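# Unlock and fold the card table's standing leg flat

## Task

Release the lock on the card table's one leg that still stands up and fold that leg down so it lies flat like the other three. It only counts if the leg stays flat by itself, without the robot holding it, and at the end both grippers must have let go and moved away from the table.

## Robot and tools

Robot: two six-joint arms, named left_arm and right_arm, each ending in a parallel two-finger gripper. The names are not image sides. left_arm stands on the +y side of the scene.

Scene frame: one shared frame for both arms, origin on the table surface midway between the arms, +x out over the table, +z up. Positions are in metres; orientations are quaternions in w, x, y, z order.

Gripper geometry: the fingers point along the gripper's own +z axis and close along its y axis. The reported end_effector_position is the spot between the pads when shut. Closed fingertips reach about 33 mm past that point, open ones about 9 mm. Closing pushes the tips roughly 24 mm further out, so leave that margin above any surface. Printed hand positions can be off, more so at long reach.

Tool execute_actions takes actions, a list holding one action, one wait, or nothing. An empty list ({"actions": []}) only reports the current state. An action is {"rows": [...], "steps": n} with n from 1 to 15 control steps of 1/30 s (default 15). Each row is used for one step; if there are fewer rows than steps, the last row repeats. A wait is {"steps": n} with n up to 300 and no rows; it returns once that many steps have passed since the previous result, and your own writing time counts toward it. The optional pictures flag (true/false) controls whether camera images come back. A refused call sends nothing to the robot.

Row layout: always 18 numbers in one flat list covering both arms, even if only one moves. Numbers 1-6 are left_arm joint targets, 7-9 are left_arm gripper position, force_limit, speed; numbers 10-18 repeat this for right_arm. Joint targets are absolute angles in radians (the same values Joint positions shows), not offsets. Joint order and stated ranges: waist -3.491 to 3.491, shoulder -3.140 to 3.140, elbow -1.187 to 4.328, forearm roll -3.316 to 3.316, wrist pitch -3.140 to 3.140, wrist roll -3.927 to 3.927. A target more than 0.010 rad beyond a range end, and further out than the joint's last reported angle, gets the call refused. True ends may sit up to 0.010 rad either side; a target past the real end is clipped there and a 'joint sent to its limit' line may appear (possibly about an earlier move). Missing that line proves nothing about room left.

Gripper numbers, each in [-1, 1], absolute settings: position +1 is fully open (140 mm), about -0.8 is where the pads touch, -1 closes until blocked. force_limit sets squeeze: roughly 14 N at -1, 60 N at 0, 107 N at +1 (parts up to 40 mm wide). speed sets closing/opening rate: about 30, 140 and 250 mm/s at -1, 0, +1. To keep a gripper unchanged, resend its previous three numbers; a 0 is a real command.

Motion limits: each joint's target moves at most 2.62 rad/s (waist, shoulder), 3.14 (elbow), 3.93 (the three wrist joints), takes 0.5 s to ramp up, and an arm's joints are slowed to finish together. The target sent each step stays within a lead of the measured angle: 0.805 rad waist/shoulder, 0.966 elbow, 1.21 wrist joints. If targets would carry the gripper over 70 mm from where it is, all are scaled back. So far goals need several calls.

Between calls the arms keep heading for the last row sent until everything has nearly stopped (a stalled or very slow move counts as stopped) or a HELD step occurs; after that only a new action moves them further. Fingers still in motion keep going.

Result lines: the state line gives each arm's end_effector_position and end_effector_quat_wxyz. Joint positions and Joint velocities list one block per arm in joint order (rad, rad/s). object_status: 0 moving, 1 blocked while opening, 2 blocked while closing (a grip), 3 reached the target or pads met (a thin item might still be held). position_measured is in counts, 3 fully open to 230 pads touching, not linear. To grip, send -1 and look for status 2. Stopped fingers hold until a new position value (change of 0.01 or more) or the object moves or is lost. To squeeze harder while at 2, raise force_limit and switch position between -1 and -0.98. 'joint command not followed' means a clearance check altered or blocked joint targets; HELD marks steps where your row was partly or wholly not sent. Flange force is the estimated outside force on the gripper, including held weight, noisy especially during acceleration or after abrupt stops; 'no reading' means no estimate. MOTOR HOT warns of heating from held loads; an OVER-TEMPERATURE FAULT brakes that arm until it cools.

Faults: if contact torque reaches a joint's load limit (waist, shoulder, elbow 150 N m; forearm roll, wrist pitch, wrist roll 37.6 N m, held weight included), or any outside force on the arm, tool or held item reaches 150 N, that arm halts for 10 s, drops the rest of the call and yields to the contact.

Tool zoom_image: camera is one of cam_high, cam_low, cam_left_wrist, cam_right_wrist (each 504x504); region is [x0, y0, x1, y1] in that camera's pixels from the top-left, at most 504 by 504. It enlarges part of the latest image.

Tool finished_scene: pass scene, the current scene's number. Replying with no tool call ends everything.

Avoid: pushing things off or out of the work area, arms bumping or pressing each other, hard shoves or slams, dropping or letting things fall. A loose object may occasionally be nudged by something external. Finish by opening both grippers and retracting clear of the table, with the leg resting flat on its own.

Each tool is called after "Call:" as name(argument=value, ...), one argument or row to a line, values as JSON.

## Session

Call:
execute_actions(
  actions=[],
)

Scene clock: 0.00 s of 4050.00 s.
left_arm: end_effector_position=(+0.6074, +0.8161, +0.3211) position_measured=3 object_status=3 end_effector_quat_wxyz=(-0.172, +0.909, -0.173, +0.339) | right_arm: end_effector_position=(+0.2069, -0.8292, +0.1907) position_measured=3 object_status=3 end_effector_quat_wxyz=(+0.001, -0.604, +0.797, -0.013)
Joint positions: left_arm=[ 0.959  0.097 -0.11   0.58  -0.756  0.046] | right_arm=[-1.076  0.006 -0.106 -0.001 -1.434  0.627]
Joint velocities: left_arm=[ 0.001  0.    -0.001  0.    -0.    -0.   ] | right_arm=[-0.001  0.    -0.     0.001 -0.    -0.   ]
Flange force (N, the push that the arm receives, along the gripper's own x y z axes): no reading

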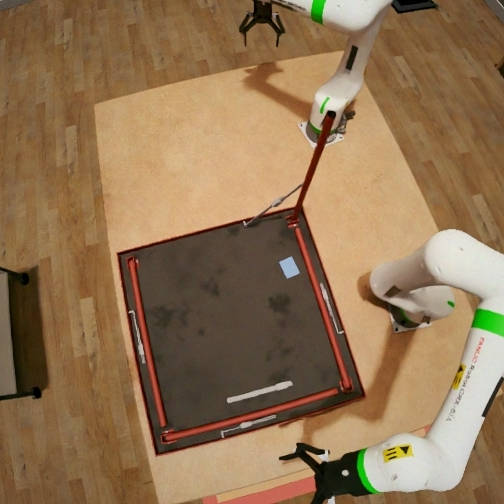

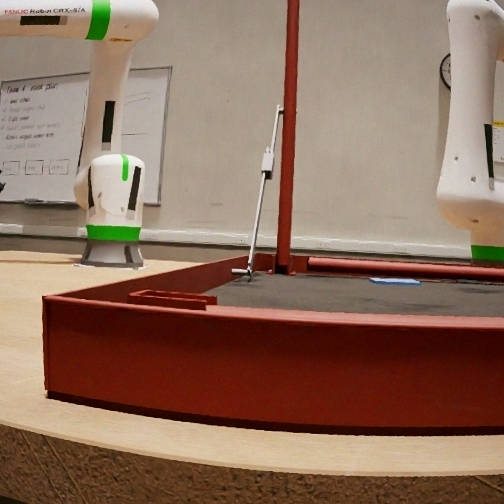

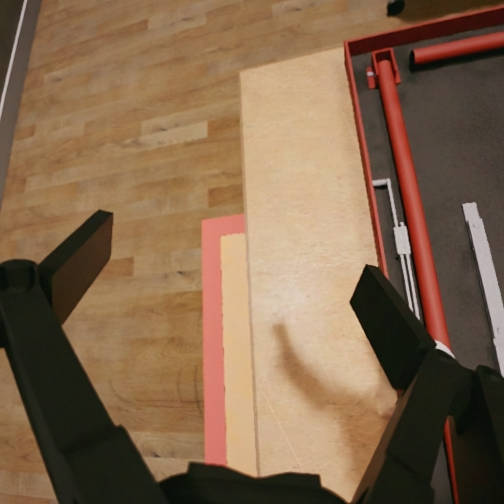

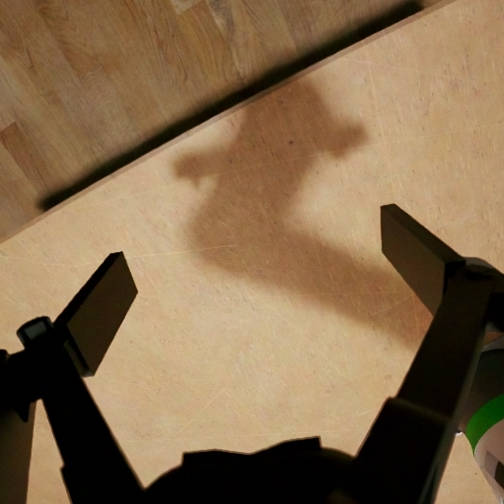

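Call:
zoom_image(
  camera="cam_high",
  region=[220,160,340,250],
)

Call:
zoom_image(
  camera="cam_low",
  region=[210,90,330,290],
)

Call:
zoom_image(
  camera="cam_high",
  region=[200,370,340,450],
)

Region (220, 160, 340, 250) of cam_high's 504x504 image, scaled by 4.200, with more detail than that image has; it fills the top 378 rows of this view, and the rest is white.

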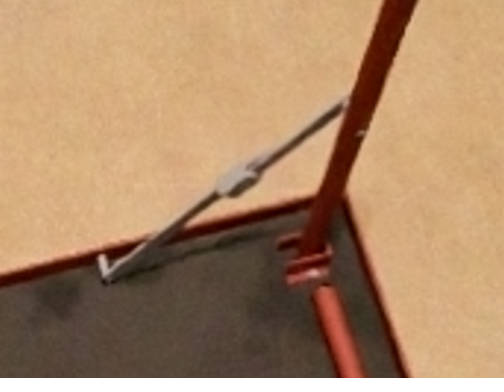

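Region (210, 90, 330, 290) of cam_low's 504x504 image, scaled by 2.520, with more detail than that image has; it fills the left 302 columns of this view, and the rest is white.

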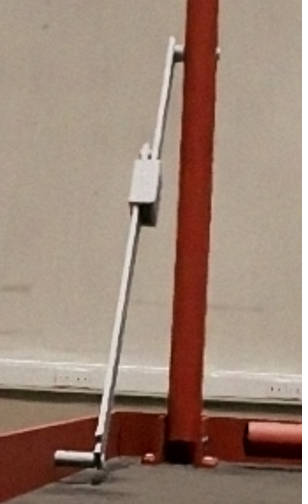

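Region (200, 370, 340, 450) of cam_high's 504x504 image, scaled by 3.600, with more detail than that image has; it fills the top 288 rows of this view, and the rest is white.

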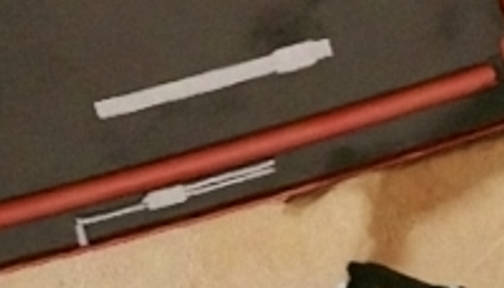

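Call:
execute_actions(
  actions=[
    {"rows":[[0.959,0.097,-0.11,0.58,-0.756,0.046,1,0,0,0.3,0,0.15,0,-1.72,0.627,1,0,0]]},
  ],
  pictures=false,
)

Call:
execute_actions(
  actions=[
    {"steps":45},
  ],
)

Scene clock: 9.50 s of 4050.00 s.
left_arm: end_effector_position=(+0.6073, +0.8164, +0.3209) position_measured=3 object_status=3 end_effector_quat_wxyz=(-0.172, +0.909, -0.173, +0.339) | right_arm: end_effector_position=(+0.3292, -0.7546, +0.2291) position_measured=3 object_status=3 end_effector_quat_wxyz=(+0.002, -0.722, +0.692, -0.008)
Joint positions: left_arm=[ 0.959  0.097 -0.11   0.58  -0.756  0.046] | right_arm=[-0.76   0.004 -0.018 -0.001 -1.532  0.627]
Joint velocities: left_arm=[ 0.     0.    -0.    -0.002  0.001 -0.   ] | right_arm=[ 0.8   -0.004  0.179  0.    -0.2   -0.001]
Flange force (N, the push that the arm receives, along the gripper's own x y z axes): left_arm=[5.9 0.2 -0.3] | right_arm=[1.7 -1.1 -1.4]
Steps of this call (steps 1 to 90: nothing new was sent; then 6.00 s passed at rest; steps 91 to 105: all 15 steps of this action). Readings (joint positions | what the end effector reports):
91: left_arm=[0.959 0.097 -0.110 0.580 -0.756 0.046] | right_arm=[-1.076 0.006 -0.106 -0.001 -1.434 0.627] | left_arm position_measured=3 object_status=3 | right_arm position_measured=3 object_status=3
92: left_arm=[0.959 0.097 -0.110 0.580 -0.756 0.046] | right_arm=[-1.073 0.006 -0.105 -0.001 -1.435 0.627] | left_arm position_measured=3 object_status=3 | right_arm position_measured=3 object_status=3
94: left_arm=[0.959 0.097 -0.110 0.580 -0.756 0.046] | right_arm=[-1.051 0.006 -0.098 -0.001 -1.443 0.627] | left_arm position_measured=3 object_status=3 | right_arm position_measured=3 object_status=3
98: left_arm=[0.959 0.097 -0.110 0.580 -0.756 0.046] | right_arm=[-0.949 0.005 -0.066 -0.001 -1.478 0.627] | left_arm position_measured=3 object_status=3 | right_arm position_measured=3 object_status=3
105: the state above

Scene clock: 11.00 s of 4050.00 s.
left_arm: end_effector_position=(+0.6073, +0.8164, +0.3209) position_measured=3 object_status=3 end_effector_quat_wxyz=(-0.172, +0.909, -0.173, +0.339) | right_arm: end_effector_position=(+0.4737, -0.3257, +0.3027) position_measured=3 object_status=3 end_effector_quat_wxyz=(-0.000, +0.973, -0.232, +0.000)
Joint positions: left_arm=[ 0.959  0.097 -0.11   0.58  -0.756  0.046] | right_arm=[ 0.3   -0.     0.15   0.    -1.72   0.627]
Joint velocities: left_arm=[-0.001 -0.     0.    -0.001  0.    -0.   ] | right_arm=[ 0.002  0.001  0.     0.    -0.     0.   ]
Flange force (N, the push that the arm receives, along the gripper's own x y z axes): left_arm=[5.2 -0.9 -2.2] | right_arm=[-2.4 -0.9 1.9]
Steps of this call (steps 1 to 45: the robot went on to your last target). Readings (joint positions | what the end effector reports):
1: left_arm=[0.959 0.097 -0.110 0.580 -0.756 0.046] | right_arm=[-0.733 0.004 -0.012 -0.001 -1.539 0.627] | left_arm position_measured=3 object_status=3 | right_arm position_measured=3 object_status=3
2: left_arm=[0.959 0.097 -0.110 0.580 -0.756 0.046] | right_arm=[-0.706 0.004 -0.006 -0.001 -1.545 0.627] | left_arm position_measured=3 object_status=3 | right_arm position_measured=3 object_status=3
4: left_arm=[0.959 0.097 -0.110 0.580 -0.756 0.046] | right_arm=[-0.652 0.003 0.005 -0.001 -1.557 0.627] | left_arm position_measured=3 object_status=3 | right_arm position_measured=3 object_status=3
8: left_arm=[0.959 0.097 -0.110 0.580 -0.756 0.046] | right_arm=[-0.543 0.003 0.024 -0.001 -1.580 0.627] | left_arm position_measured=3 object_status=3 | right_arm position_measured=3 object_status=3
45: the state above

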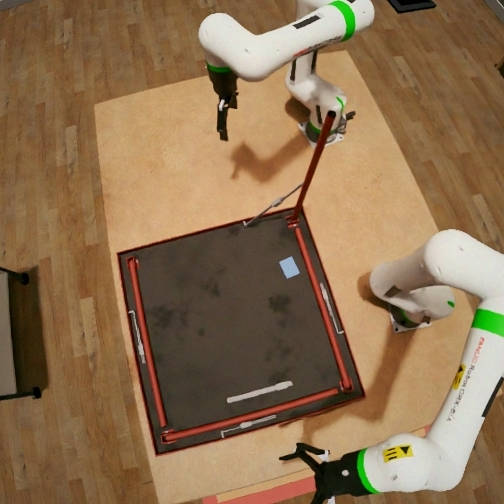

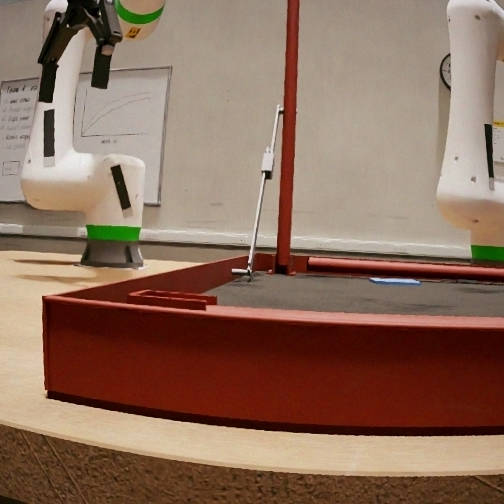

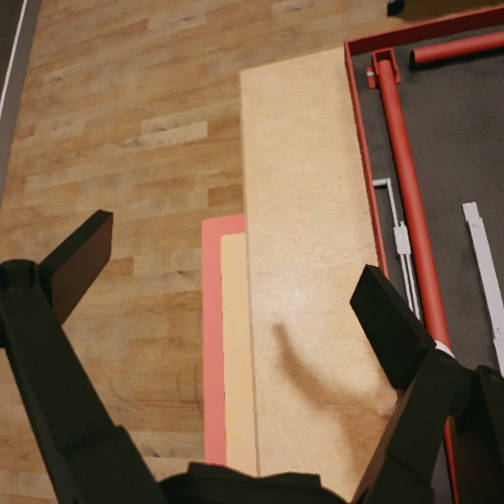

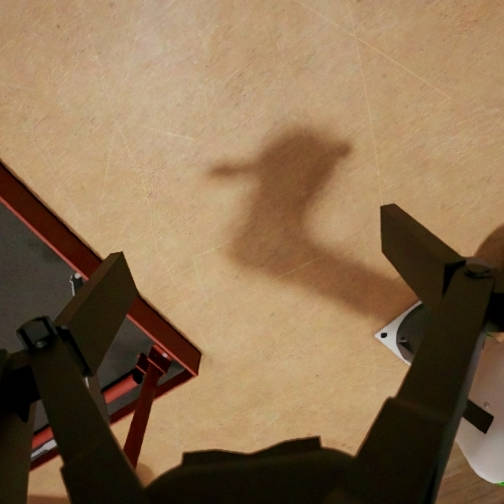

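Call:
execute_actions(
  actions=[
    {"rows":[[0.959,0.097,-0.11,0.58,-0.756,0.046,1,0,0,0.0,0,0.2,3.1416,1.77,-1.6,1,0,0]]},
  ],
  pictures=false,
)

Call:
execute_actions(
  actions=[
    {"steps":60},
  ],
)

Scene clock: 17.90 s of 4050.00 s.
left_arm: end_effector_position=(+0.6073, +0.8164, +0.3209) position_measured=3 object_status=3 end_effector_quat_wxyz=(-0.172, +0.909, -0.173, +0.339) | right_arm: end_effector_position=(+0.6217, -0.4146, +0.3904) position_measured=3 object_status=3 end_effector_quat_wxyz=(-0.016, +0.880, -0.411, +0.237)
Joint positions: left_arm=[ 0.959  0.097 -0.11   0.58  -0.756  0.046] | right_arm=[ 0.225  0.     0.163  0.334 -1.386  0.293]
Joint velocities: left_arm=[ 0. -0.  0. -0. -0. -0.] | right_arm=[-0.153 -0.001  0.025  0.778  0.781 -0.781]
Flange force (N, the push that the arm receives, along the gripper's own x y z axes): left_arm=[2.9 1.9 -3.2] | right_arm=[0.8 -0.9 -0.7]
Steps of this call (steps 1 to 15: the robot went on to your last target; steps 16 to 90: nothing new was sent; then 3.40 s passed at rest; steps 91 to 105: all 15 steps of this action). Readings (joint positions | what the end effector reports):
91: left_arm=[0.959 0.097 -0.110 0.580 -0.756 0.046] | right_arm=[0.300 0.000 0.150 -0.000 -1.720 0.627] | left_arm position_measured=3 object_status=3 | right_arm position_measured=3 object_status=3
92: left_arm=[0.959 0.097 -0.110 0.580 -0.756 0.046] | right_arm=[0.299 0.000 0.150 0.003 -1.717 0.623] | left_arm position_measured=3 object_status=3 | right_arm position_measured=3 object_status=3
94: left_arm=[0.959 0.097 -0.110 0.580 -0.756 0.046] | right_arm=[0.291 0.000 0.152 0.037 -1.683 0.589] | left_arm position_measured=3 object_status=3 | right_arm position_measured=3 object_status=3
98: left_arm=[0.959 0.097 -0.110 0.580 -0.756 0.046] | right_arm=[0.264 0.000 0.156 0.149 -1.571 0.478] | left_arm position_measured=3 object_status=3 | right_arm position_measured=3 object_status=3
105: the state above

Scene clock: 19.90 s of 4050.00 s.
left_arm: end_effector_position=(+0.6073, +0.8164, +0.3209) position_measured=3 object_status=3 end_effector_quat_wxyz=(-0.172, +0.909, -0.173, +0.339) | right_arm: end_effector_position=(+0.7088, -0.0515, +0.7662) position_measured=3 object_status=3 end_effector_quat_wxyz=(-0.371, +0.725, +0.011, +0.581)
Joint positions: left_arm=[ 0.959  0.097 -0.11   0.58  -0.756  0.046] | right_arm=[ 0.046  0.     0.192  2.144  0.435 -1.152]
Joint velocities: left_arm=[-0.001  0.     0.    -0.001 -0.    -0.   ] | right_arm=[-0.038 -0.     0.007  0.811  0.934 -0.366]
Flange force (N, the push that the arm receives, along the gripper's own x y z axes): left_arm=[3.9 0.9 -0.7] | right_arm=no reading
Steps of this call (steps 1 to 60: the robot went on to your last target). Readings (joint positions | what the end effector reports):
1: left_arm=[0.959 0.097 -0.110 0.580 -0.756 0.046] | right_arm=[0.220 0.000 0.163 0.360 -1.360 0.266] | left_arm position_measured=3 object_status=3 | right_arm position_measured=3 object_status=3
2: left_arm=[0.959 0.097 -0.110 0.580 -0.756 0.046] | right_arm=[0.215 0.000 0.164 0.387 -1.333 0.240] | left_arm position_measured=3 object_status=3 | right_arm position_measured=3 object_status=3
4: left_arm=[0.959 0.097 -0.110 0.580 -0.756 0.046] | right_arm=[0.205 0.000 0.166 0.440 -1.280 0.186] | left_arm position_measured=3 object_status=3 | right_arm position_measured=3 object_status=3
8: left_arm=[0.959 0.097 -0.110 0.580 -0.756 0.046] | right_arm=[0.187 0.000 0.169 0.548 -1.172 0.078] | left_arm position_measured=3 object_status=3 | right_arm position_measured=3 object_status=3
60: the state above

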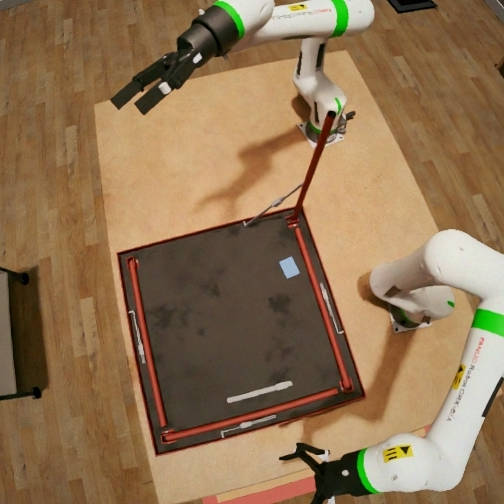

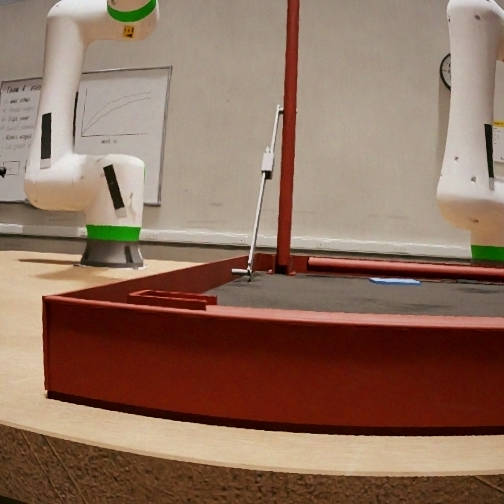

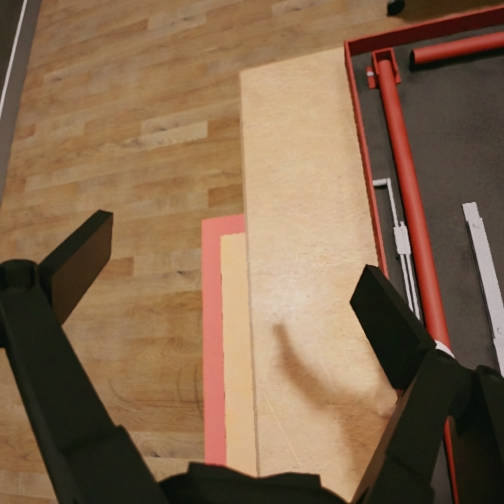

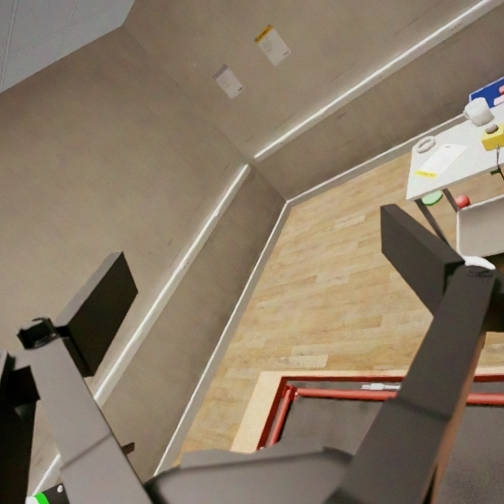

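Call:
execute_actions(
  actions=[
    {"steps":60},
  ],
)

Scene clock: 22.57 s of 4050.00 s.
left_arm: end_effector_position=(+0.6073, +0.8164, +0.3209) position_measured=3 object_status=3 end_effector_quat_wxyz=(-0.172, +0.909, -0.173, +0.339) | right_arm: end_effector_position=(+0.4283, -0.2032, +0.3239) position_measured=3 object_status=3 end_effector_quat_wxyz=(-0.000, +0.997, +0.073, +0.000)
Joint positions: left_arm=[ 0.959  0.097 -0.11   0.58  -0.756  0.046] | right_arm=[ 0.    -0.     0.2    3.142  1.77  -1.6  ]
Joint velocities: left_arm=[ 0.     0.    -0.001  0.     0.    -0.   ] | right_arm=[ 0.  0.  0. -0. -0. -0.]
Flange force (N, the push that the arm receives, along the gripper's own x y z axes): left_arm=[3.4 2.4 -2.0] | right_arm=[0.3 -1.7 -0.4]
Steps of this call (steps 1 to 60: the robot went on to your last target; steps 61 to 80: nothing new was sent). Readings (joint positions | what the end effector reports):
1: left_arm=[0.959 0.097 -0.110 0.580 -0.756 0.046] | right_arm=[0.045 0.000 0.193 2.172 0.466 -1.164] | left_arm position_measured=3 object_status=3 | right_arm position_measured=3 object_status=3
2: left_arm=[0.959 0.097 -0.110 0.580 -0.756 0.046] | right_arm=[0.044 0.000 0.193 2.198 0.498 -1.176] | left_arm position_measured=3 object_status=3 | right_arm position_measured=3 object_status=3
4: left_arm=[0.959 0.097 -0.110 0.580 -0.756 0.046] | right_arm=[0.041 0.000 0.193 2.249 0.562 -1.199] | left_arm position_measured=3 object_status=3 | right_arm position_measured=3 object_status=3
8: left_arm=[0.959 0.097 -0.110 0.580 -0.756 0.046] | right_arm=[0.037 0.000 0.194 2.345 0.690 -1.242] | left_arm position_measured=3 object_status=3 | right_arm position_measured=3 object_status=3
80: the state above
All arms were judged still, so your last target was given up. Only a new action makes them travel on or press farther. Fingers that are still opening or closing keep moving.

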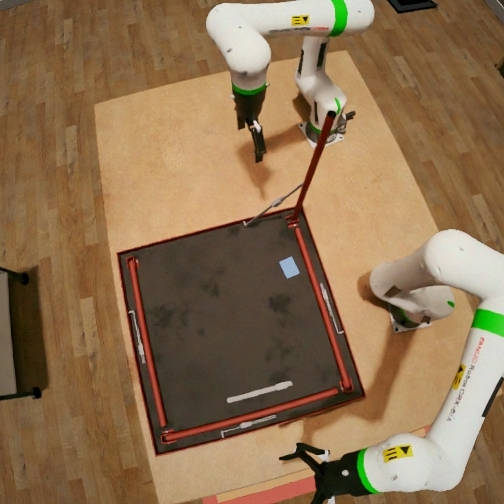

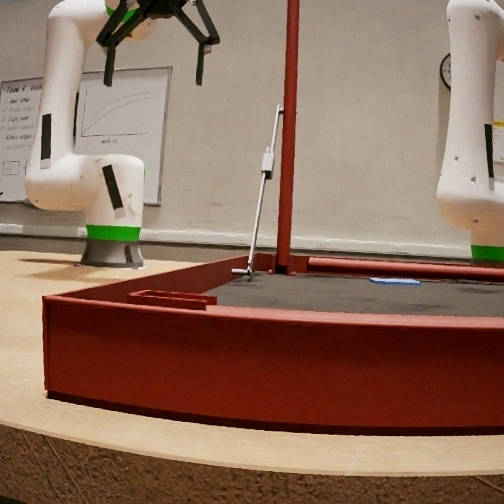

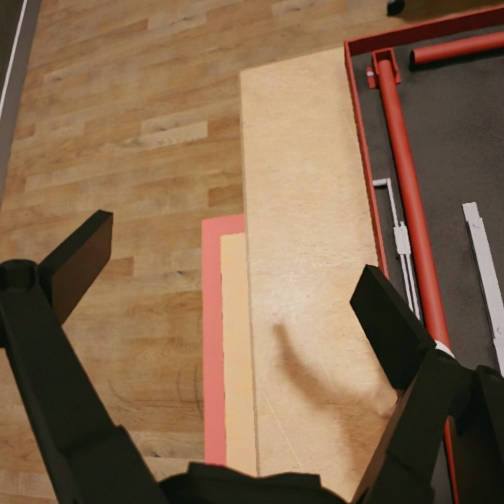

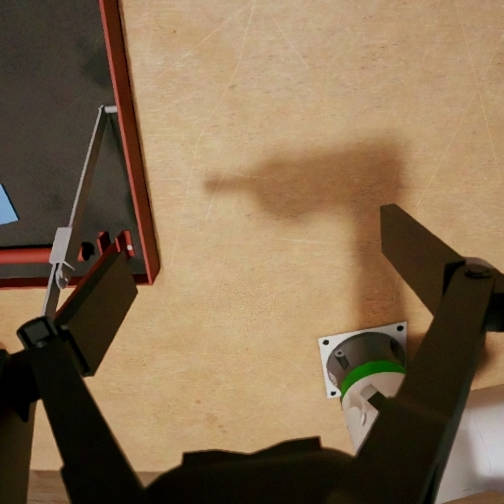

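Call:
execute_actions(
  actions=[
    {"rows":[[0.959,0.097,-0.11,0.58,-0.756,0.046,1,0,0,0.32,0.203,0.365,3.1416,1.733,-1.82,0.3,0,0]]},
  ],
  pictures=false,
)

Call:
execute_actions(
  actions=[
    {"steps":15},
  ],
)

Scene clock: 26.47 s of 4050.00 s.
left_arm: end_effector_position=(+0.6073, +0.8164, +0.3209) position_measured=3 object_status=3 end_effector_quat_wxyz=(-0.172, +0.909, -0.173, +0.339) | right_arm: end_effector_position=(+0.4229, -0.0628, +0.3020) position_measured=91 object_status=0 end_effector_quat_wxyz=(+0.000, +0.993, +0.119, -0.000)
Joint positions: left_arm=[ 0.959  0.097 -0.11   0.58  -0.756  0.046] | right_arm=[ 0.294  0.186  0.351  3.142  1.736 -1.802]
Joint velocities: left_arm=[ 0.     0.     0.    -0.001  0.    -0.   ] | right_arm=[ 0.461  0.29   0.235 -0.    -0.053 -0.313]
Flange force (N, the push that the arm receives, along the gripper's own x y z axes): left_arm=[6.6 0.0 -1.9] | right_arm=[8.2 -23.1 1.5]
Steps of this call (steps 1 to 90: nothing new was sent; then 0.40 s passed at rest; steps 91 to 105: all 15 steps of this action). Readings (joint positions | what the end effector reports):
91: left_arm=[0.959 0.097 -0.110 0.580 -0.756 0.046] | right_arm=[0.000 0.000 0.200 3.142 1.770 -1.600] | left_arm position_measured=3 object_status=3 | right_arm position_measured=3 object_status=0
92: left_arm=[0.959 0.097 -0.110 0.580 -0.756 0.046] | right_arm=[0.002 0.002 0.201 3.142 1.770 -1.602] | left_arm position_measured=3 object_status=3 | right_arm position_measured=6 object_status=0
94: left_arm=[0.959 0.097 -0.110 0.580 -0.756 0.046] | right_arm=[0.025 0.016 0.213 3.142 1.768 -1.617] | left_arm position_measured=3 object_status=3 | right_arm position_measured=21 object_status=0
98: left_arm=[0.959 0.097 -0.110 0.580 -0.756 0.046] | right_arm=[0.127 0.081 0.266 3.142 1.756 -1.688] | left_arm position_measured=3 object_status=3 | right_arm position_measured=52 object_status=0
105: the state above

Scene clock: 26.97 s of 4050.00 s.
left_arm: end_effector_position=(+0.6073, +0.8164, +0.3209) position_measured=3 object_status=3 end_effector_quat_wxyz=(-0.172, +0.909, -0.173, +0.339) | right_arm: end_effector_position=(+0.4199, -0.0495, +0.2994) position_measured=91 object_status=3 end_effector_quat_wxyz=(+0.000, +0.992, +0.123, -0.000)
Joint positions: left_arm=[ 0.959  0.097 -0.11   0.58  -0.756  0.046] | right_arm=[ 0.32   0.203  0.365  3.142  1.733 -1.82 ]
Joint velocities: left_arm=[ 0.001  0.    -0.     0.    -0.     0.001] | right_arm=[ 0.001 -0.     0.     0.001 -0.     0.   ]
Flange force (N, the push that the arm receives, along the gripper's own x y z axes): left_arm=[7.7 -2.4 -1.4] | right_arm=[-1.5 -0.6 -0.3]
Steps of this call (steps 1 to 15: the robot went on to your last target). Readings (joint positions | what the end effector reports):
1: left_arm=[0.959 0.097 -0.110 0.580 -0.756 0.046] | right_arm=[0.307 0.195 0.358 3.142 1.735 -1.811] | left_arm position_measured=3 object_status=3 | right_arm position_measured=91 object_status=0
2: left_arm=[0.959 0.097 -0.110 0.580 -0.756 0.046] | right_arm=[0.315 0.200 0.362 3.142 1.734 -1.816] | left_arm position_measured=3 object_status=3 | right_arm position_measured=91 object_status=0
4: left_arm=[0.959 0.097 -0.110 0.580 -0.756 0.046] | right_arm=[0.319 0.202 0.365 3.142 1.733 -1.820] | left_arm position_measured=3 object_status=3 | right_arm position_measured=91 object_status=3
8: left_arm=[0.959 0.097 -0.110 0.580 -0.756 0.046] | right_arm=[0.320 0.203 0.365 3.142 1.733 -1.820] | left_arm position_measured=3 object_status=3 | right_arm position_measured=91 object_status=3
15: the state above

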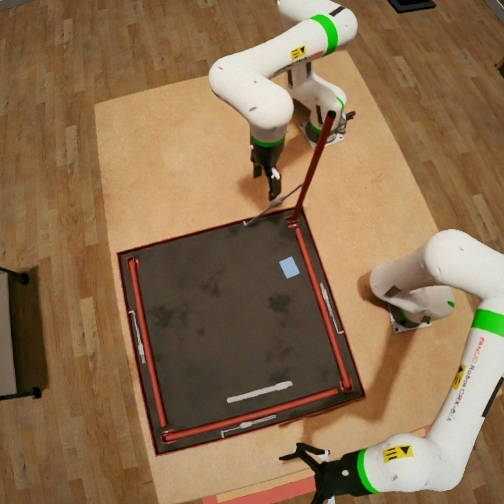

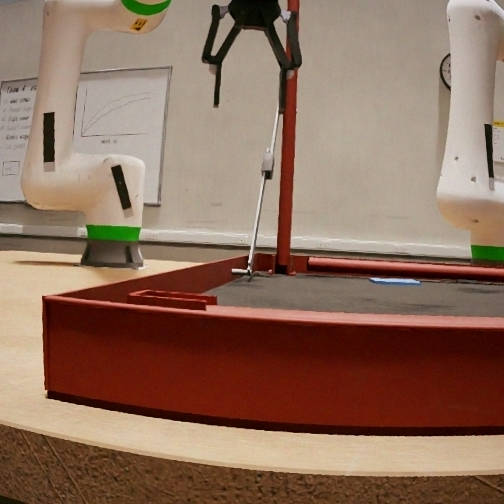

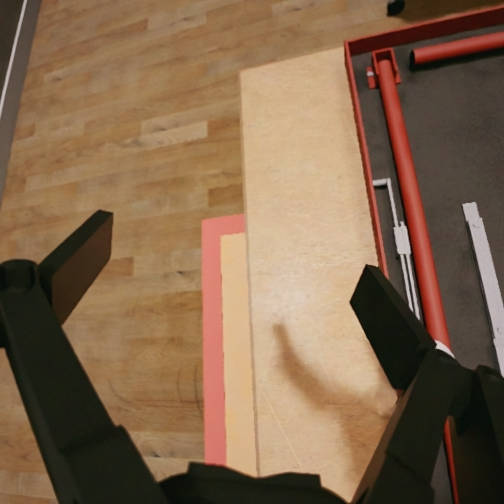

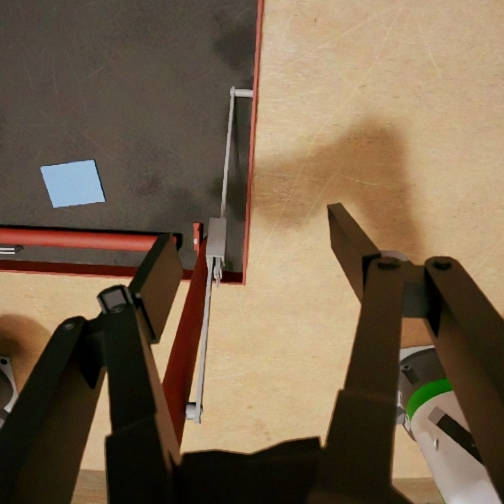

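Call:
execute_actions(
  actions=[
    {"rows":[[0.959,0.097,-0.11,0.58,-0.756,0.046,1,0,0,0.398,0.169,0.174,3.1416,1.576,-1.944,-0.15,0,0]]},
  ],
)

Call:
zoom_image(
  camera="cam_right_wrist",
  region=[170,170,330,330],
)

Scene clock: 29.40 s of 4050.00 s.
left_arm: end_effector_position=(+0.6073, +0.8164, +0.3209) position_measured=3 object_status=3 end_effector_quat_wxyz=(-0.172, +0.909, -0.173, +0.339) | right_arm: end_effector_position=(+0.3843, -0.0250, +0.2349) position_measured=148 object_status=3 end_effector_quat_wxyz=(-0.000, +0.995, +0.100, -0.000)
Joint positions: left_arm=[ 0.959  0.097 -0.11   0.58  -0.756  0.046] | right_arm=[ 0.398  0.169  0.174  3.142  1.576 -1.944]
Joint velocities: left_arm=[-0.001 -0.    -0.     0.     0.     0.   ] | right_arm=[-0.    -0.    -0.003  0.001 -0.001 -0.001]
Flange force (N, the push that the arm receives, along the gripper's own x y z axes): left_arm=[4.0 1.1 -0.6] | right_arm=[-3.4 0.0 1.8]
Steps of this call (steps 1 to 15: the robot went on to your last target; steps 16 to 58: nothing new was sent; steps 59 to 73: all 15 steps of this action). Readings (joint positions | what the end effector reports):
59: left_arm=[0.959 0.097 -0.110 0.580 -0.756 0.046] | right_arm=[0.320 0.203 0.365 3.142 1.733 -1.820] | left_arm position_measured=3 object_status=3 | right_arm position_measured=91 object_status=0
60: left_arm=[0.959 0.097 -0.110 0.580 -0.756 0.046] | right_arm=[0.321 0.203 0.362 3.142 1.730 -1.822] | left_arm position_measured=3 object_status=3 | right_arm position_measured=94 object_status=0
62: left_arm=[0.959 0.097 -0.110 0.580 -0.756 0.046] | right_arm=[0.332 0.198 0.335 3.142 1.708 -1.840] | left_arm position_measured=3 object_status=3 | right_arm position_measured=109 object_status=0
66: left_arm=[0.959 0.097 -0.110 0.580 -0.756 0.046] | right_arm=[0.379 0.178 0.221 3.142 1.615 -1.913] | left_arm position_measured=3 object_status=3 | right_arm position_measured=140 object_status=0
73: the state above

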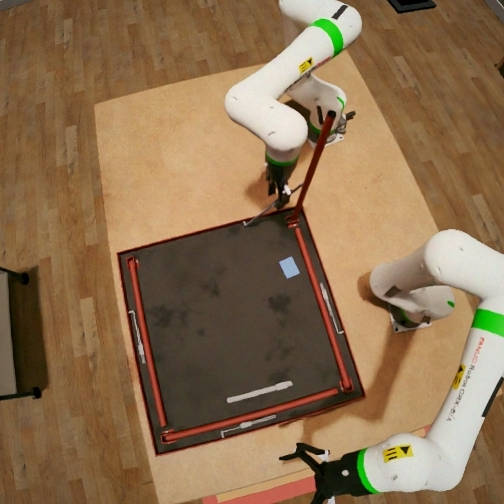

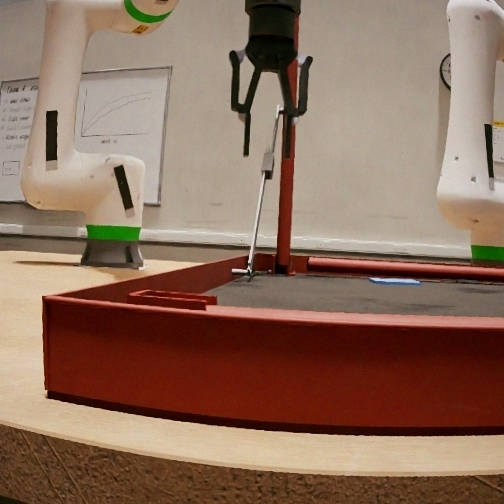

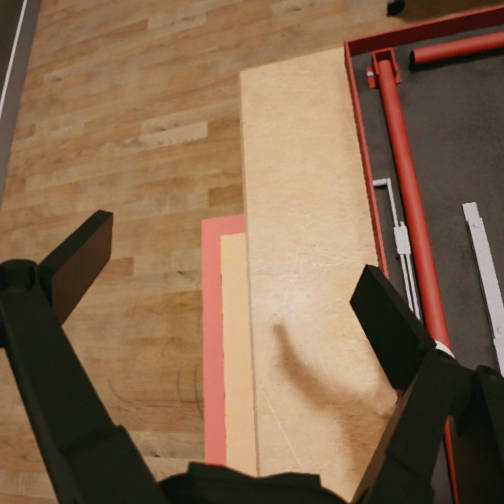

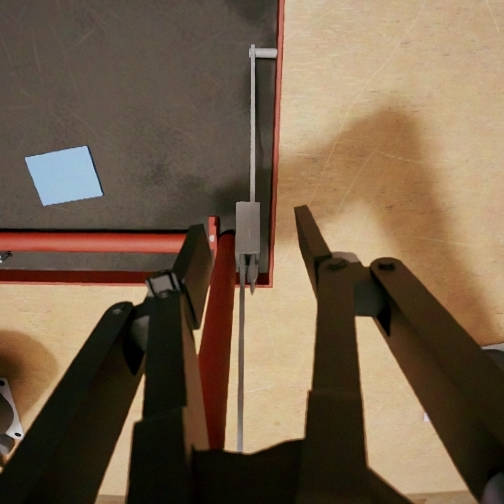

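Region (170, 170, 330, 330) of cam_right_wrist's 504x504 image, scaled by 3.150, with more detail than that image has.

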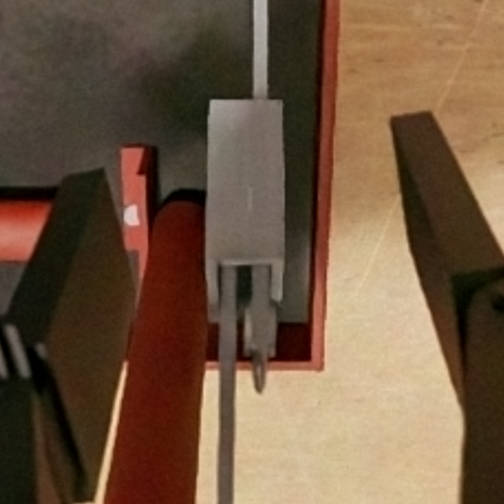

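Call:
execute_actions(
  actions=[
    {"rows":[[0.959,0.097,-0.11,0.58,-0.756,0.046,1,0,0,0.411,0.148,0.09,3.1416,1.513,-1.957,-0.15,0,0]],"steps":10},
  ],
  pictures=false,
)

Call:
execute_actions(
  actions=[
    {"rows":[[0.959,0.097,-0.11,0.58,-0.756,0.046,1,0,0,0.411,0.148,0.09,3.1416,1.513,-1.957,-1,0,0]]},
  ],
)

Scene clock: 31.70 s of 4050.00 s.
left_arm: end_effector_position=(+0.6073, +0.8164, +0.3209) position_measured=3 object_status=3 end_effector_quat_wxyz=(-0.172, +0.909, -0.173, +0.339) | right_arm: end_effector_position=(+0.3717, -0.0256, +0.2093) position_measured=148 object_status=3 end_effector_quat_wxyz=(+0.000, +0.995, +0.100, +0.000)
Joint positions: left_arm=[ 0.959  0.097 -0.11   0.58  -0.756  0.046] | right_arm=[ 0.411  0.148  0.091  3.142  1.513 -1.957]
Joint velocities: left_arm=[ 0.001  0.    -0.     0.001  0.     0.   ] | right_arm=[ 0.001 -0.002 -0.009 -0.    -0.006 -0.002]
Flange force (N, the push that the arm receives, along the gripper's own x y z axes): left_arm=[6.2 -1.3 -1.8] | right_arm=[-4.8 1.6 0.7]
Steps of this call (steps 1 to 15: the robot went on to your last target; steps 16 to 59: nothing new was sent; steps 60 to 69: all 10 steps of this action). Readings (joint positions | what the end effector reports):
60: left_arm=[0.959 0.097 -0.110 0.580 -0.756 0.046] | right_arm=[0.398 0.169 0.174 3.142 1.576 -1.944] | left_arm position_measured=3 object_status=3 | right_arm position_measured=148 object_status=3
61: left_arm=[0.959 0.097 -0.110 0.580 -0.756 0.046] | right_arm=[0.399 0.168 0.171 3.142 1.573 -1.945] | left_arm position_measured=3 object_status=3 | right_arm position_measured=148 object_status=3
63: left_arm=[0.959 0.097 -0.110 0.580 -0.756 0.046] | right_arm=[0.403 0.162 0.144 3.142 1.553 -1.949] | left_arm position_measured=3 object_status=3 | right_arm position_measured=148 object_status=3
67: left_arm=[0.959 0.097 -0.110 0.580 -0.756 0.046] | right_arm=[0.411 0.149 0.092 3.142 1.515 -1.957] | left_arm position_measured=3 object_status=3 | right_arm position_measured=148 object_status=3
69: the state above

Scene clock: 32.20 s of 4050.00 s.
left_arm: end_effector_position=(+0.6073, +0.8164, +0.3209) position_measured=3 object_status=3 end_effector_quat_wxyz=(-0.172, +0.909, -0.173, +0.339) | right_arm: end_effector_position=(+0.3716, -0.0254, +0.2091) position_measured=207 object_status=2 end_effector_quat_wxyz=(-0.000, +0.995, +0.100, +0.000)
Joint positions: left_arm=[ 0.959  0.097 -0.11   0.58  -0.756  0.046] | right_arm=[ 0.411  0.148  0.09   3.141  1.513 -1.957]
Joint velocities: left_arm=[ 0.     0.     0.    -0.001 -0.     0.001] | right_arm=[-0.     0.001  0.     0.002  0.002  0.   ]
Flange force (N, the push that the arm receives, along the gripper's own x y z axes): left_arm=[4.3 0.2 -2.0] | right_arm=[9.1 -11.8 -6.8]
Steps of this call (steps 1 to 15: all 15 steps of this action). Readings (joint positions | what the end effector reports):
1: left_arm=[0.959 0.097 -0.110 0.580 -0.756 0.046] | right_arm=[0.411 0.148 0.090 3.142 1.513 -1.957] | left_arm position_measured=3 object_status=3 | right_arm position_measured=148 object_status=0
2: left_arm=[0.959 0.097 -0.110 0.580 -0.756 0.046] | right_arm=[0.411 0.148 0.090 3.142 1.513 -1.957] | left_arm position_measured=3 object_status=3 | right_arm position_measured=152 object_status=0
4: left_arm=[0.959 0.097 -0.110 0.580 -0.756 0.046] | right_arm=[0.411 0.148 0.090 3.142 1.513 -1.957] | left_arm position_measured=3 object_status=3 | right_arm position_measured=167 object_status=0
8: left_arm=[0.959 0.097 -0.110 0.580 -0.756 0.046] | right_arm=[0.411 0.148 0.090 3.141 1.512 -1.957] | left_arm position_measured=3 object_status=3 | right_arm position_measured=197 object_status=0
15: the state above

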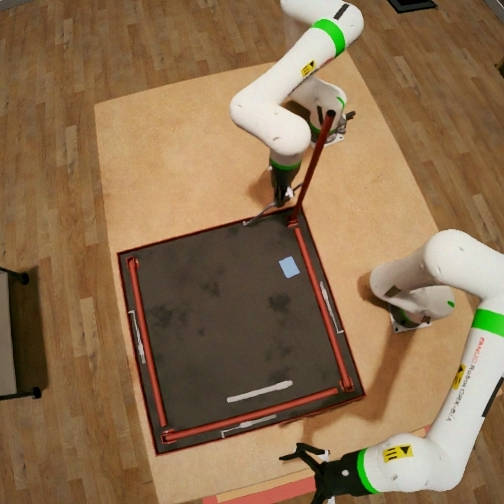

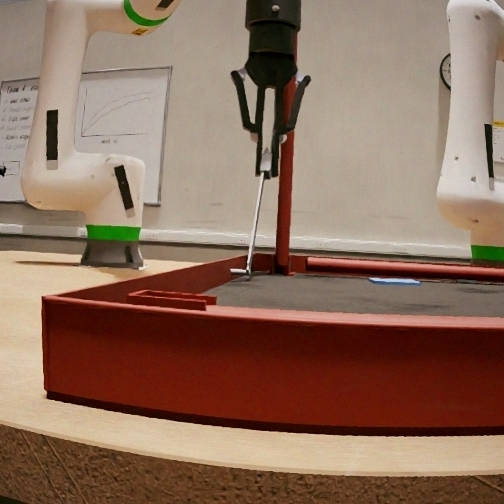

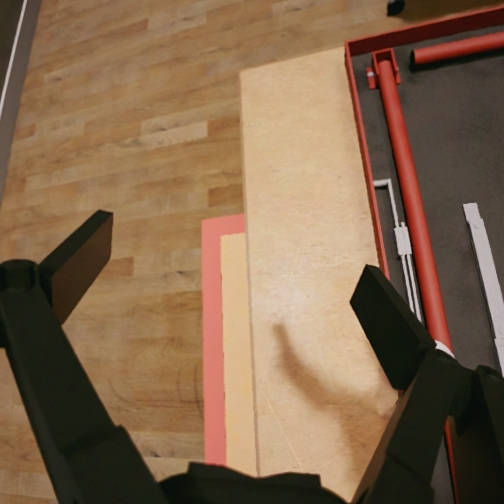

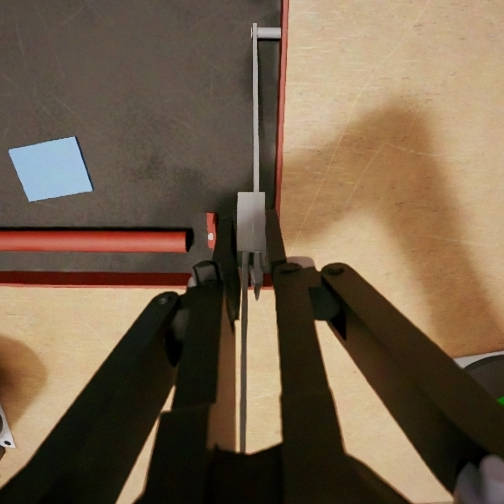

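Call:
execute_actions(
  actions=[
    {"rows":[[0.959,0.097,-0.11,0.58,-0.756,0.046,1,0,0,0.393,0.22,0.093,3.1416,1.444,-1.939,-1,0,0]]},
  ],
)

Scene clock: 34.53 s of 4050.00 s.
left_arm: end_effector_position=(+0.6073, +0.8164, +0.3209) position_measured=3 object_status=3 end_effector_quat_wxyz=(-0.172, +0.909, -0.173, +0.339) | right_arm: end_effector_position=(+0.4005, -0.0176, +0.1742) position_measured=207 object_status=2 end_effector_quat_wxyz=(+0.000, +0.995, +0.100, -0.000)
Joint positions: left_arm=[ 0.959  0.097 -0.11   0.58  -0.756  0.046] | right_arm=[ 0.393  0.22   0.093  3.142  1.444 -1.939]
Joint velocities: left_arm=[ 0.001  0.    -0.001 -0.001  0.     0.001] | right_arm=[-0.     0.     0.    -0.001 -0.001  0.001]
Flange force (N, the push that the arm receives, along the gripper's own x y z axes): left_arm=[3.3 1.2 -2.1] | right_arm=[-5.1 19.3 0.2]
Steps of this call (steps 1 to 15: the robot went on to your last target; steps 16 to 55: nothing new was sent; steps 56 to 70: all 15 steps of this action). Readings (joint positions | what the end effector reports):
56: left_arm=[0.959 0.097 -0.110 0.580 -0.756 0.046] | right_arm=[0.411 0.148 0.090 3.142 1.513 -1.957] | left_arm position_measured=3 object_status=3 | right_arm position_measured=207 object_status=2
57: left_arm=[0.959 0.097 -0.110 0.580 -0.756 0.046] | right_arm=[0.410 0.151 0.090 3.142 1.511 -1.956] | left_arm position_measured=3 object_status=3 | right_arm position_measured=207 object_status=2
59: left_arm=[0.959 0.097 -0.110 0.580 -0.756 0.046] | right_arm=[0.405 0.173 0.091 3.143 1.491 -1.951] | left_arm position_measured=3 object_status=3 | right_arm position_measured=207 object_status=2
63: left_arm=[0.959 0.097 -0.110 0.580 -0.756 0.046] | right_arm=[0.393 0.218 0.093 3.143 1.446 -1.940] | left_arm position_measured=3 object_status=3 | right_arm position_measured=207 object_status=2
70: the state above

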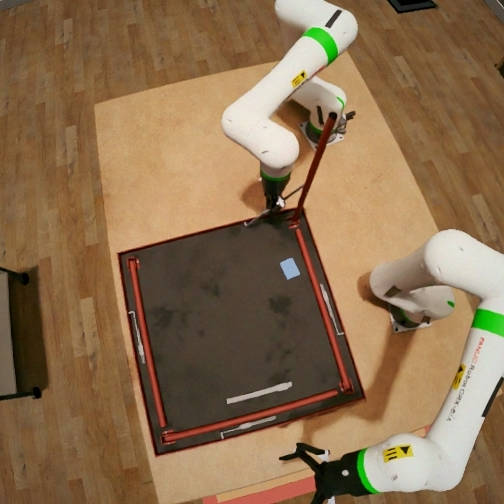

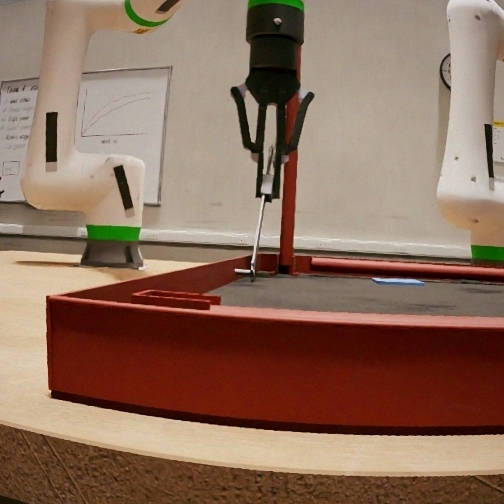

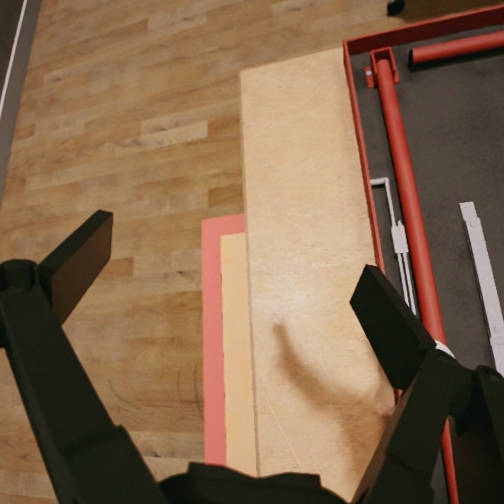

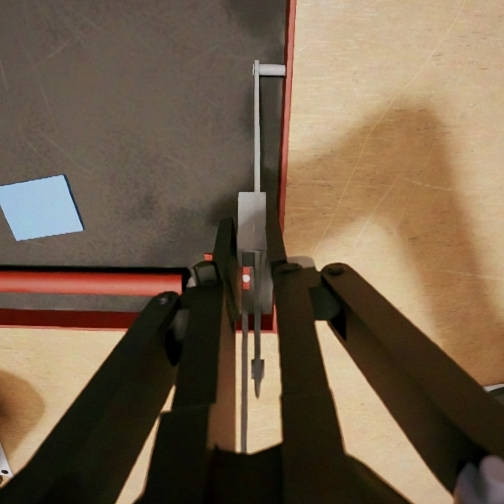

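Call:
execute_actions(
  actions=[
    {"rows":[[0.959,0.097,-0.11,0.58,-0.756,0.046,1,0,0,0.372,0.282,0.088,3.1416,1.377,-1.93,-1,0,0]]},
  ],
)

Call:
zoom_image(
  camera="cam_right_wrist",
  region=[170,170,340,480],
)

Scene clock: 37.00 s of 4050.00 s.
left_arm: end_effector_position=(+0.6073, +0.8164, +0.3209) position_measured=3 object_status=3 end_effector_quat_wxyz=(-0.172, +0.909, -0.173, +0.339) | right_arm: end_effector_position=(+0.4256, -0.0148, +0.1394) position_measured=207 object_status=2 end_effector_quat_wxyz=(+0.000, +0.996, +0.094, -0.000)
Joint positions: left_arm=[ 0.959  0.097 -0.11   0.58  -0.756  0.046] | right_arm=[ 0.372  0.282  0.088  3.142  1.377 -1.93 ]
Joint velocities: left_arm=[ 0.002  0.    -0.     0.001 -0.     0.001] | right_arm=[-0.001  0.001  0.     0.001 -0.     0.001]
Flange force (N, the push that the arm receives, along the gripper's own x y z axes): left_arm=[5.8 0.9 -2.2] | right_arm=[-8.6 22.6 0.7]
Steps of this call (steps 1 to 15: the robot went on to your last target; steps 16 to 59: nothing new was sent; steps 60 to 74: all 15 steps of this action). Readings (joint positions | what the end effector reports):
60: left_arm=[0.959 0.097 -0.110 0.580 -0.756 0.046] | right_arm=[0.393 0.220 0.093 3.142 1.444 -1.939] | left_arm position_measured=3 object_status=3 | right_arm position_measured=207 object_status=2
61: left_arm=[0.959 0.097 -0.110 0.580 -0.756 0.046] | right_arm=[0.392 0.223 0.093 3.142 1.441 -1.939] | left_arm position_measured=3 object_status=3 | right_arm position_measured=207 object_status=2
63: left_arm=[0.959 0.097 -0.110 0.580 -0.756 0.046] | right_arm=[0.385 0.245 0.091 3.141 1.417 -1.935] | left_arm position_measured=3 object_status=3 | right_arm position_measured=207 object_status=2
67: left_arm=[0.959 0.097 -0.110 0.580 -0.756 0.046] | right_arm=[0.372 0.281 0.088 3.141 1.378 -1.930] | left_arm position_measured=3 object_status=3 | right_arm position_measured=207 object_status=2
74: the state above

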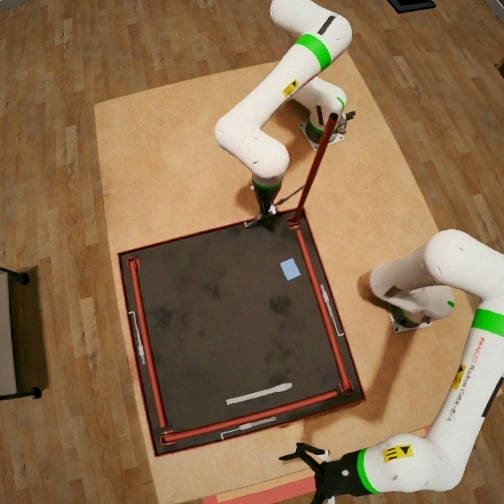

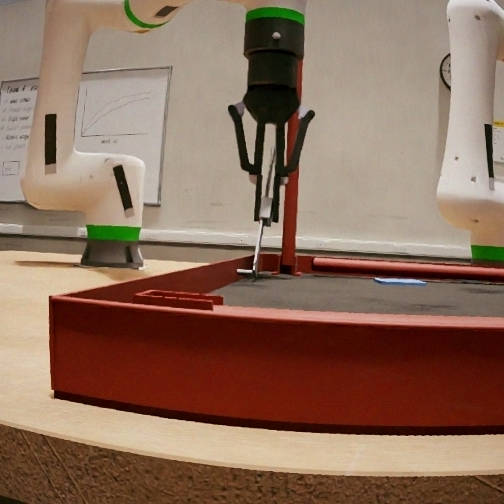

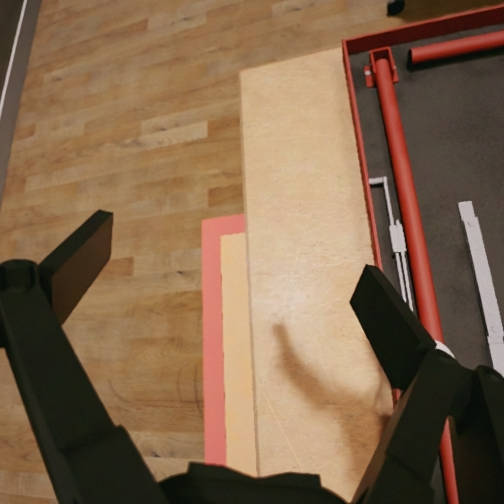

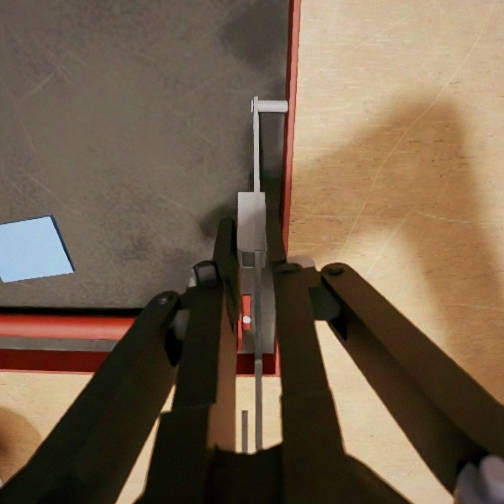

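Region (170, 170, 340, 480) of cam_right_wrist's 504x504 image, scaled by 1.626, with more detail than that image has; it fills the left 276 columns of this view, and the rest is white.

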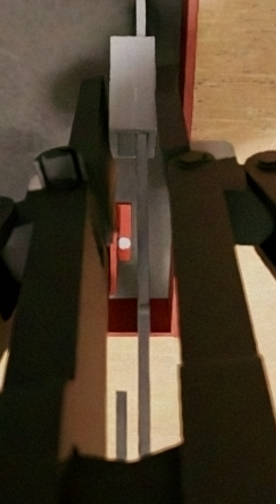

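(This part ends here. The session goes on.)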